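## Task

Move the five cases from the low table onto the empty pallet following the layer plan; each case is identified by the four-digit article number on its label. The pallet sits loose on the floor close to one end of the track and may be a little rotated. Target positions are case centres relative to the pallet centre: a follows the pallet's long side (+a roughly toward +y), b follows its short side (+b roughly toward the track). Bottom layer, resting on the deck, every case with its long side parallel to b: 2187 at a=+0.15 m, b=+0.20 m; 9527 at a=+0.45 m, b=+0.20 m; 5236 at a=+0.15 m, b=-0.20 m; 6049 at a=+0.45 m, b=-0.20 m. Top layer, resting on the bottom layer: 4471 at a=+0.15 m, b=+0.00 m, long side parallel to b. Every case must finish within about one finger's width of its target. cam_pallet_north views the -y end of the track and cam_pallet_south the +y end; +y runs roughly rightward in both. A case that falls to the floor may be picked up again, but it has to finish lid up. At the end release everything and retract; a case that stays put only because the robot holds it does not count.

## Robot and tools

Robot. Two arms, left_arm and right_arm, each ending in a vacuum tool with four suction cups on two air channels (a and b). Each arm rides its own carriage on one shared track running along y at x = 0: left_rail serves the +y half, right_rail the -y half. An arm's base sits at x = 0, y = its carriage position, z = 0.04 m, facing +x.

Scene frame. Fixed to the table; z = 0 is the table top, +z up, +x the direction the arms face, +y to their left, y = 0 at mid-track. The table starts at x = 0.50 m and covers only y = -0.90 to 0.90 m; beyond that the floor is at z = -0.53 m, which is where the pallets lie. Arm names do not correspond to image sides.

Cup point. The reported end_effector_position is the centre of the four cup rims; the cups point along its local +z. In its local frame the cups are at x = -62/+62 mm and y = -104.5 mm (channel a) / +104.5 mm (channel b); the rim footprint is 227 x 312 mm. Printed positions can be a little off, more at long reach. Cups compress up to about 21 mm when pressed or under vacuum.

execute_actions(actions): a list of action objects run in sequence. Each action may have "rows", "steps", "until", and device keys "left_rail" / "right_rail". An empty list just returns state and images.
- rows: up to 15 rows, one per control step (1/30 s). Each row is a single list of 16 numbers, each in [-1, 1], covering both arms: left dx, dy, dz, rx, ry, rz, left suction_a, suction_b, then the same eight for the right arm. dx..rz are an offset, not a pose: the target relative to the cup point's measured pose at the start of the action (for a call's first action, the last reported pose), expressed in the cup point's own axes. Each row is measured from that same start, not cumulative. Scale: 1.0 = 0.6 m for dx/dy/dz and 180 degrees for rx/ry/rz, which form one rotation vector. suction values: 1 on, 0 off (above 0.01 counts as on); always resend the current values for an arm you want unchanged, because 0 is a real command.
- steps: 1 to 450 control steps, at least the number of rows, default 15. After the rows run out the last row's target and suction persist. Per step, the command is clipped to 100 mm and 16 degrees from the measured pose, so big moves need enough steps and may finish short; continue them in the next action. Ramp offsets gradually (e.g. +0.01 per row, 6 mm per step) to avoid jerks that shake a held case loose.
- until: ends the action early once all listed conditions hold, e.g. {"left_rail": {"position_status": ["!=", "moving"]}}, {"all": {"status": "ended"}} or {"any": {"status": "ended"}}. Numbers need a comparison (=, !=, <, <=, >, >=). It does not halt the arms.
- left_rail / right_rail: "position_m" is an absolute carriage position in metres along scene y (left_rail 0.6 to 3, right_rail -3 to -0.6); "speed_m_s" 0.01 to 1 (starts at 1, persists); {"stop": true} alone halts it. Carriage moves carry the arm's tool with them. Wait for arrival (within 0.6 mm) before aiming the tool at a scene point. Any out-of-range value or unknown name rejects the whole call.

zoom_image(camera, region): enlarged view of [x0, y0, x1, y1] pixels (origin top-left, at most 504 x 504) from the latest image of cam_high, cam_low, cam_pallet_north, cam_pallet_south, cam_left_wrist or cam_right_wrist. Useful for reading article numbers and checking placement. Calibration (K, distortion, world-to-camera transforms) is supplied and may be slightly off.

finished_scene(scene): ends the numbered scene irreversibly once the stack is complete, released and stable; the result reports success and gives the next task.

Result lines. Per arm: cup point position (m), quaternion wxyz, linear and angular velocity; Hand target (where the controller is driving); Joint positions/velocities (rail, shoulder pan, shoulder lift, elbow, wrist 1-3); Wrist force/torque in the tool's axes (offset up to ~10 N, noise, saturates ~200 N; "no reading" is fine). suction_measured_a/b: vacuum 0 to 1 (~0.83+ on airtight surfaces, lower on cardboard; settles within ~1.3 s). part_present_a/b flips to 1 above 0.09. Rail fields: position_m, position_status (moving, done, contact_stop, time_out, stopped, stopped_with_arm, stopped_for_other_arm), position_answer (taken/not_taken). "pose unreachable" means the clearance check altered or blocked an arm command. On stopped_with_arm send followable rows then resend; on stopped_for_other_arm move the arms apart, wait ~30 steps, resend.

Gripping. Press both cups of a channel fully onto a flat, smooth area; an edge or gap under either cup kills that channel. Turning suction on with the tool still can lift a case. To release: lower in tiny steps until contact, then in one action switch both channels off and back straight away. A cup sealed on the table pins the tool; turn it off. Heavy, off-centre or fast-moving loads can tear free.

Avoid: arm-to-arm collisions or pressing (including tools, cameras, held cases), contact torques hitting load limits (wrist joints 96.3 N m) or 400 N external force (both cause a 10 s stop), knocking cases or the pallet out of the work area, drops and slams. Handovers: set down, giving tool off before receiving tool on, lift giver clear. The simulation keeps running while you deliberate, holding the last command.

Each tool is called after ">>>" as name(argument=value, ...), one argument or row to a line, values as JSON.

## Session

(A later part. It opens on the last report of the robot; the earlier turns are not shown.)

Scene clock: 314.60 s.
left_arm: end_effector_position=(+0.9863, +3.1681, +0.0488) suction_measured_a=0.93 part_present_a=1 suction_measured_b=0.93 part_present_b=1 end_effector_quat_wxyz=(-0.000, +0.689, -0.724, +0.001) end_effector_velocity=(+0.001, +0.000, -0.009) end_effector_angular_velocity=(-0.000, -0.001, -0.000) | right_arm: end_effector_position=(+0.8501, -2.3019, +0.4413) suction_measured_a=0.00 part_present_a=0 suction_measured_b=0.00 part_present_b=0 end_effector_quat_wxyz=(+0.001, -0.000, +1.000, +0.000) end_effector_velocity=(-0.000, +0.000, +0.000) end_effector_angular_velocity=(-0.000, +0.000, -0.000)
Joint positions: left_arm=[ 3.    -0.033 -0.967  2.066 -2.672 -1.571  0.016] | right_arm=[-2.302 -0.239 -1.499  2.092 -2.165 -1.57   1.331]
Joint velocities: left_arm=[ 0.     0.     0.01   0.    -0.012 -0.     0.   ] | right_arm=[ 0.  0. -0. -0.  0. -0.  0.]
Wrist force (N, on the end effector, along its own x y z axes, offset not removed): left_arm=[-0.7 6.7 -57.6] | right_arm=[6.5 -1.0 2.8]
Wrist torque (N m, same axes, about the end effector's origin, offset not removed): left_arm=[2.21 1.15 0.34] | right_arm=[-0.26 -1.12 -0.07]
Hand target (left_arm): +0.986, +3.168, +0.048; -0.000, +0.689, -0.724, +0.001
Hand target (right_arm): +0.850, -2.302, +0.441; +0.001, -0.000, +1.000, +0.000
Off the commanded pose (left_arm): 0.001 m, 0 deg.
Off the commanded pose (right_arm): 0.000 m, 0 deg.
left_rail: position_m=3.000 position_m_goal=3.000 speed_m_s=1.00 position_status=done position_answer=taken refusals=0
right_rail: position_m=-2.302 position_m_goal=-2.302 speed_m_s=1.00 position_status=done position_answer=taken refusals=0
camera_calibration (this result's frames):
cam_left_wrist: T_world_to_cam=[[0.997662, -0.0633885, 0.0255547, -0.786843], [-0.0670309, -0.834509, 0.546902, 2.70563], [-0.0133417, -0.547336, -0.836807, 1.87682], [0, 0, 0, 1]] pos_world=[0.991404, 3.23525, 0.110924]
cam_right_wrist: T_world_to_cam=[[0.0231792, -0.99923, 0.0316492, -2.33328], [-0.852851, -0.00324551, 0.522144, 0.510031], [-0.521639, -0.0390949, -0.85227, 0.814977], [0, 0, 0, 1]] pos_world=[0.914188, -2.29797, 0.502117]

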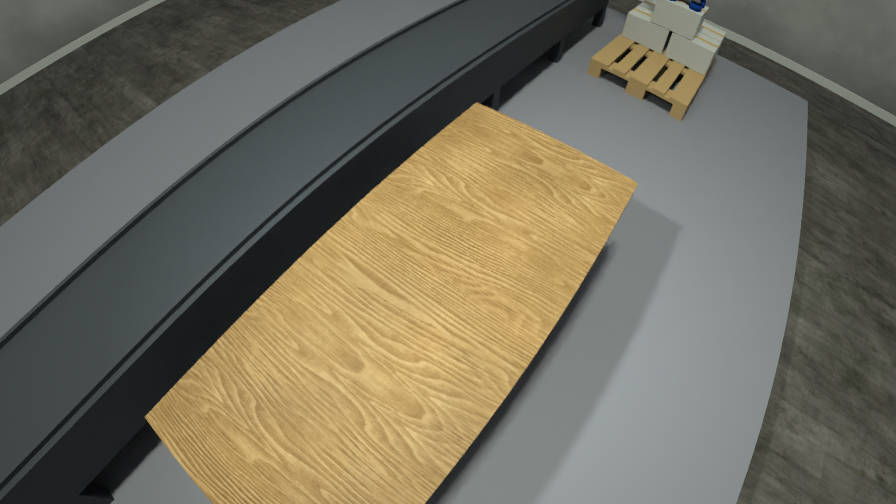

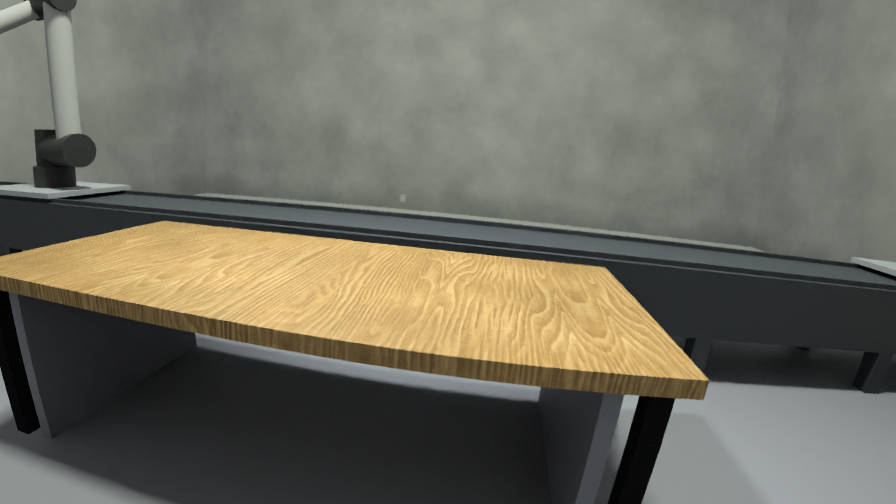

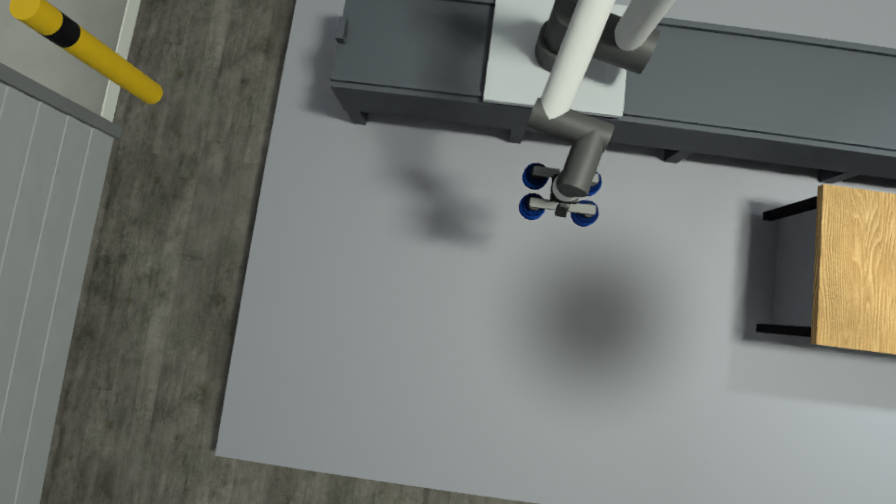

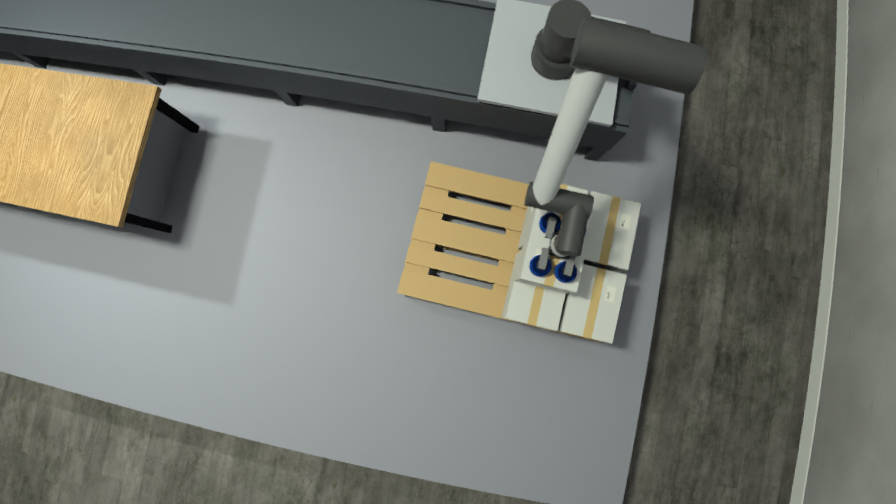

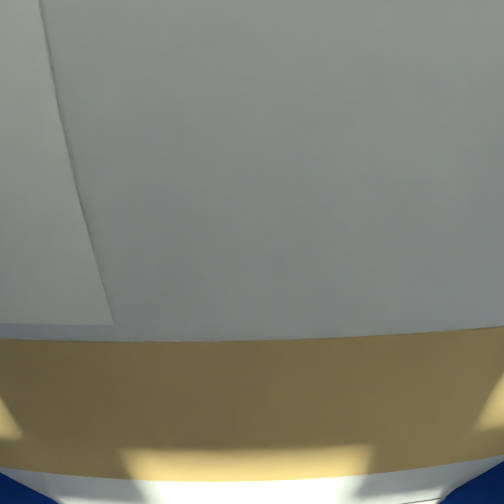

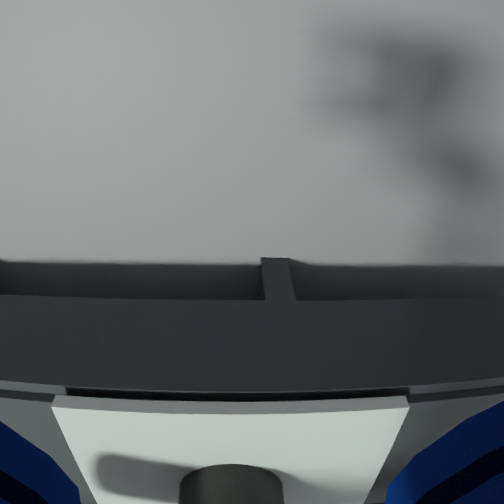

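>>> execute_actions(
  actions=[
    {"rows":[[0,0,-0.005,0,0,0,0,0,0,0,0,0,0,0,0,0],[0,0,-0.011,0,0,0,0,0,0,0,0,0,0,0,0,0],[0,0,-0.017,0,0,0,0,0,0,0,0,0,0,0,0,0],[0,0,-0.023,0,0,0,0,0,0,0,0,0,0,0,0,0],[0,0,-0.03,0,0,0,0,0,0,0,0,0,0,0,0,0],[0,0,-0.037,0,0,0,0,0,0,0,0,0,0,0,0,0],[0,0,-0.045,0,0,0,0,0,0,0,0,0,0,0,0,0],[0,0,-0.055,0,0,0,0,0,0,0,0,0,0,0,0,0],[0,0,-0.07,0,0,0,0,0,0,0,0,0,0,0,0,0],[0,0,-0.09,0,0,0,0,0,0,0,0,0,0,0,0,0],[0,0,-0.12,0,0,0,0,0,0,0,0,0,0,0,0,0],[0,0,-0.16,0,0,0,0,0,0,0,0,0,0,0,0,0],[0.03,0.01,-0.2,0,0,0,0,0,0,0,0,0,0,0,0,0],[0.07,0.03,-0.24,0,0,0,0,0,0,0,0,0,0,0,0,0],[0.6,0.3,-0.5,0,0,0,0,0,0,0,0,0,0,0,0,0]],"steps":44},
  ],
)

Scene clock: 323.67 s.
left_arm: end_effector_position=(+0.7906, +2.8218, +0.3461) suction_measured_a=0.00 part_present_a=0 suction_measured_b=0.00 part_present_b=0 end_effector_quat_wxyz=(+0.000, +0.689, -0.725, +0.002) end_effector_velocity=(-0.029, -0.053, +0.037) end_effector_angular_velocity=(+0.013, +0.006, +0.010) | right_arm: end_effector_position=(+0.8501, -2.3019, +0.4413) suction_measured_a=0.00 part_present_a=0 suction_measured_b=0.00 part_present_b=0 end_effector_quat_wxyz=(+0.001, -0.000, +1.000, +0.000) end_effector_velocity=(-0.000, +0.000, +0.000) end_effector_angular_velocity=(+0.000, -0.000, +0.000)
Joint positions: left_arm=[ 3.    -0.472 -1.461  2.216 -2.329 -1.572 -0.421] | right_arm=[-2.302 -0.239 -1.499  2.092 -2.165 -1.57   1.331]
Joint velocities: left_arm=[ 0.    -0.08  -0.054 -0.01   0.076  0.009 -0.09 ] | right_arm=[ 0.  0. -0. -0.  0.  0. -0.]
Wrist force (N, on the end effector, along its own x y z axes, offset not removed): left_arm=[3.7 2.1 -2.8] | right_arm=[5.5 -1.5 7.3]
Wrist torque (N m, same axes, about the end effector's origin, offset not removed): left_arm=[0.03 0.21 0.34] | right_arm=[-0.21 -1.07 0.04]
Hand target (left_arm): +0.788, +2.817, +0.349; -0.000, +0.689, -0.724, +0.001
Hand target (right_arm): +0.850, -2.302, +0.441; +0.001, -0.000, +1.000, +0.000
Off the commanded pose (left_arm): 0.005 m, 0 deg.
Off the commanded pose (right_arm): 0.000 m, 0 deg.
left_rail: position_m=3.000 position_m_goal=3.000 speed_m_s=1.00 position_status=done position_answer=taken refusals=0
right_rail: position_m=-2.302 position_m_goal=-2.302 speed_m_s=1.00 position_status=done position_answer=taken refusals=0
camera_calibration (this result's frames):
cam_left_wrist: T_world_to_cam=[[0.997577, -0.0644469, 0.0261975, -0.6183], [-0.0682354, -0.833085, 0.54892, 2.23714], [-0.0135515, -0.549377, -0.835464, 1.93899], [0, 0, 0, 1]] pos_world=[0.79573, 2.88911, 0.408145]
cam_right_wrist: T_world_to_cam=[[0.0231791, -0.99923, 0.0316494, -2.33328], [-0.852851, -0.00324528, 0.522144, 0.510032], [-0.521639, -0.0390951, -0.85227, 0.814977], [0, 0, 0, 1]] pos_world=[0.914188, -2.29797, 0.502117]

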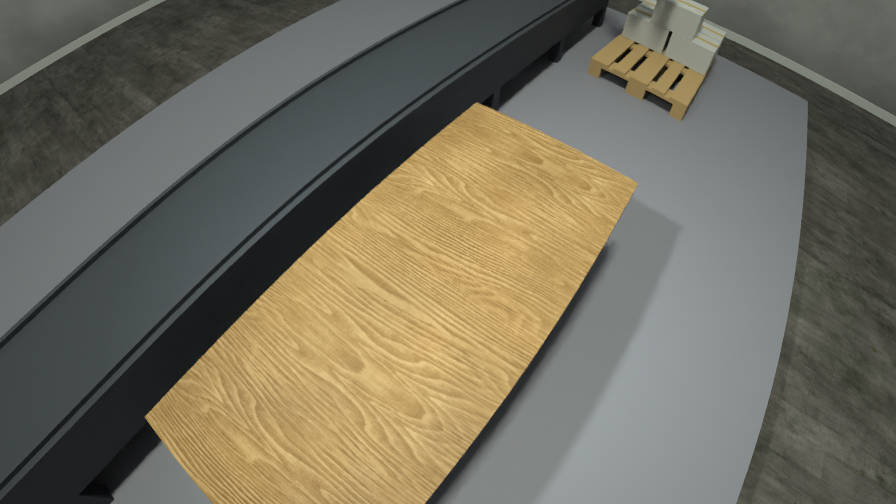

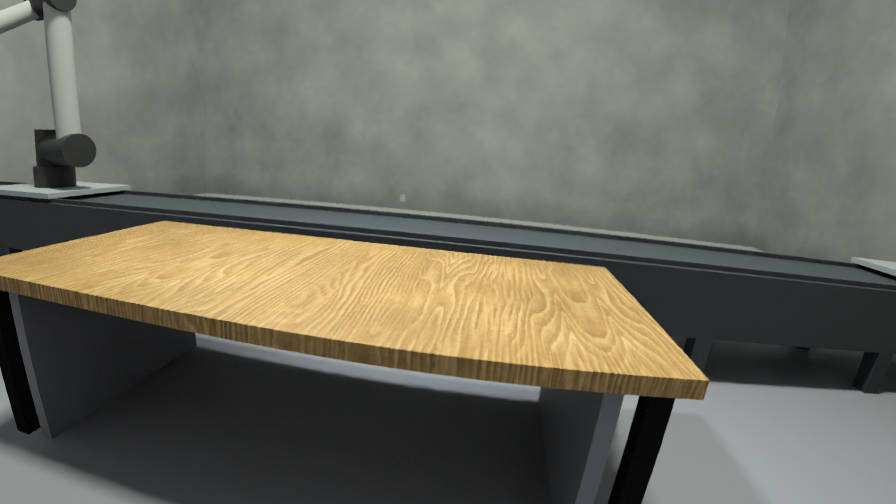

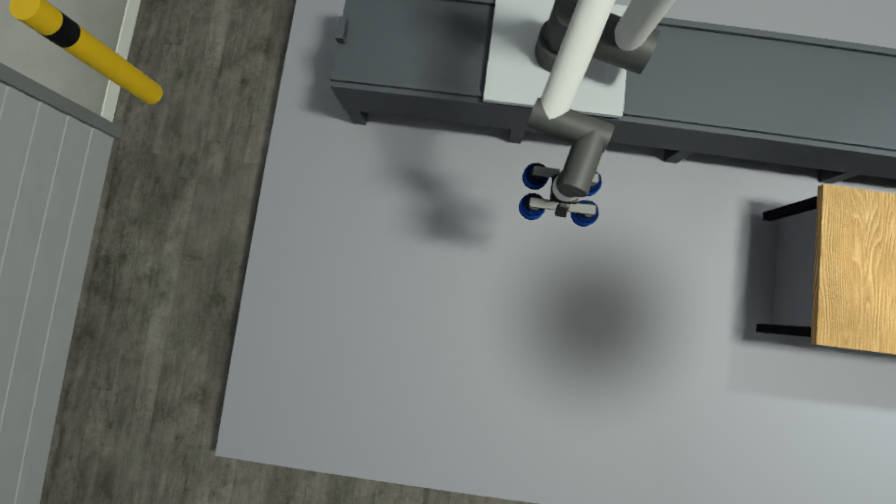

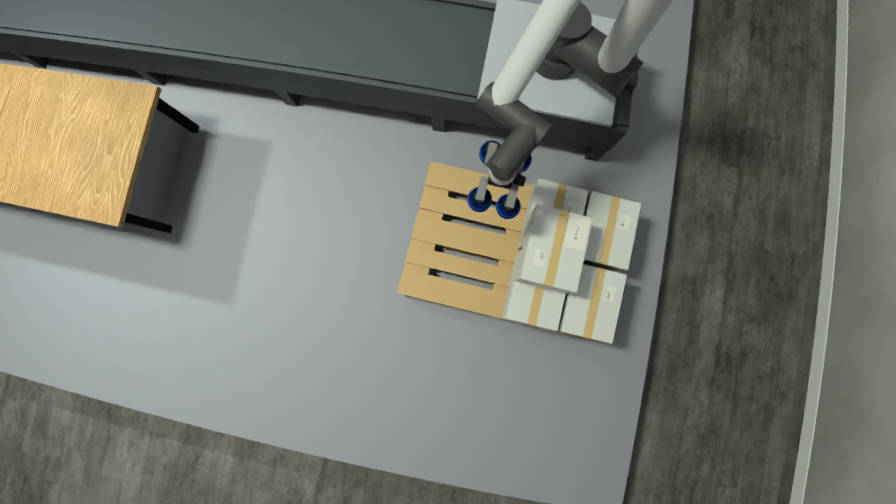

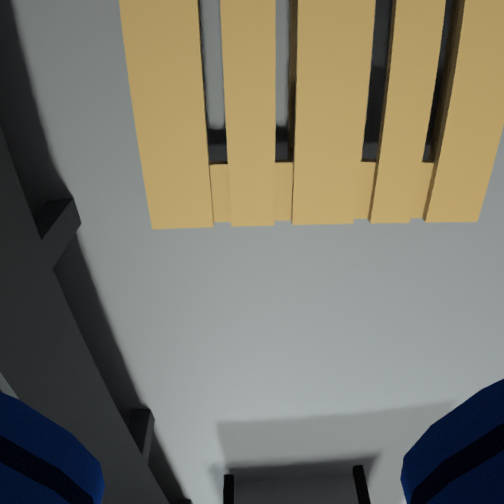

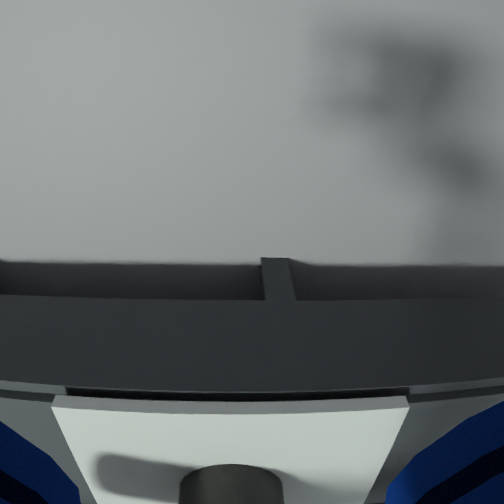

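>>> finished_scene(
  scene=2,
)

The scene is finished: the task was done.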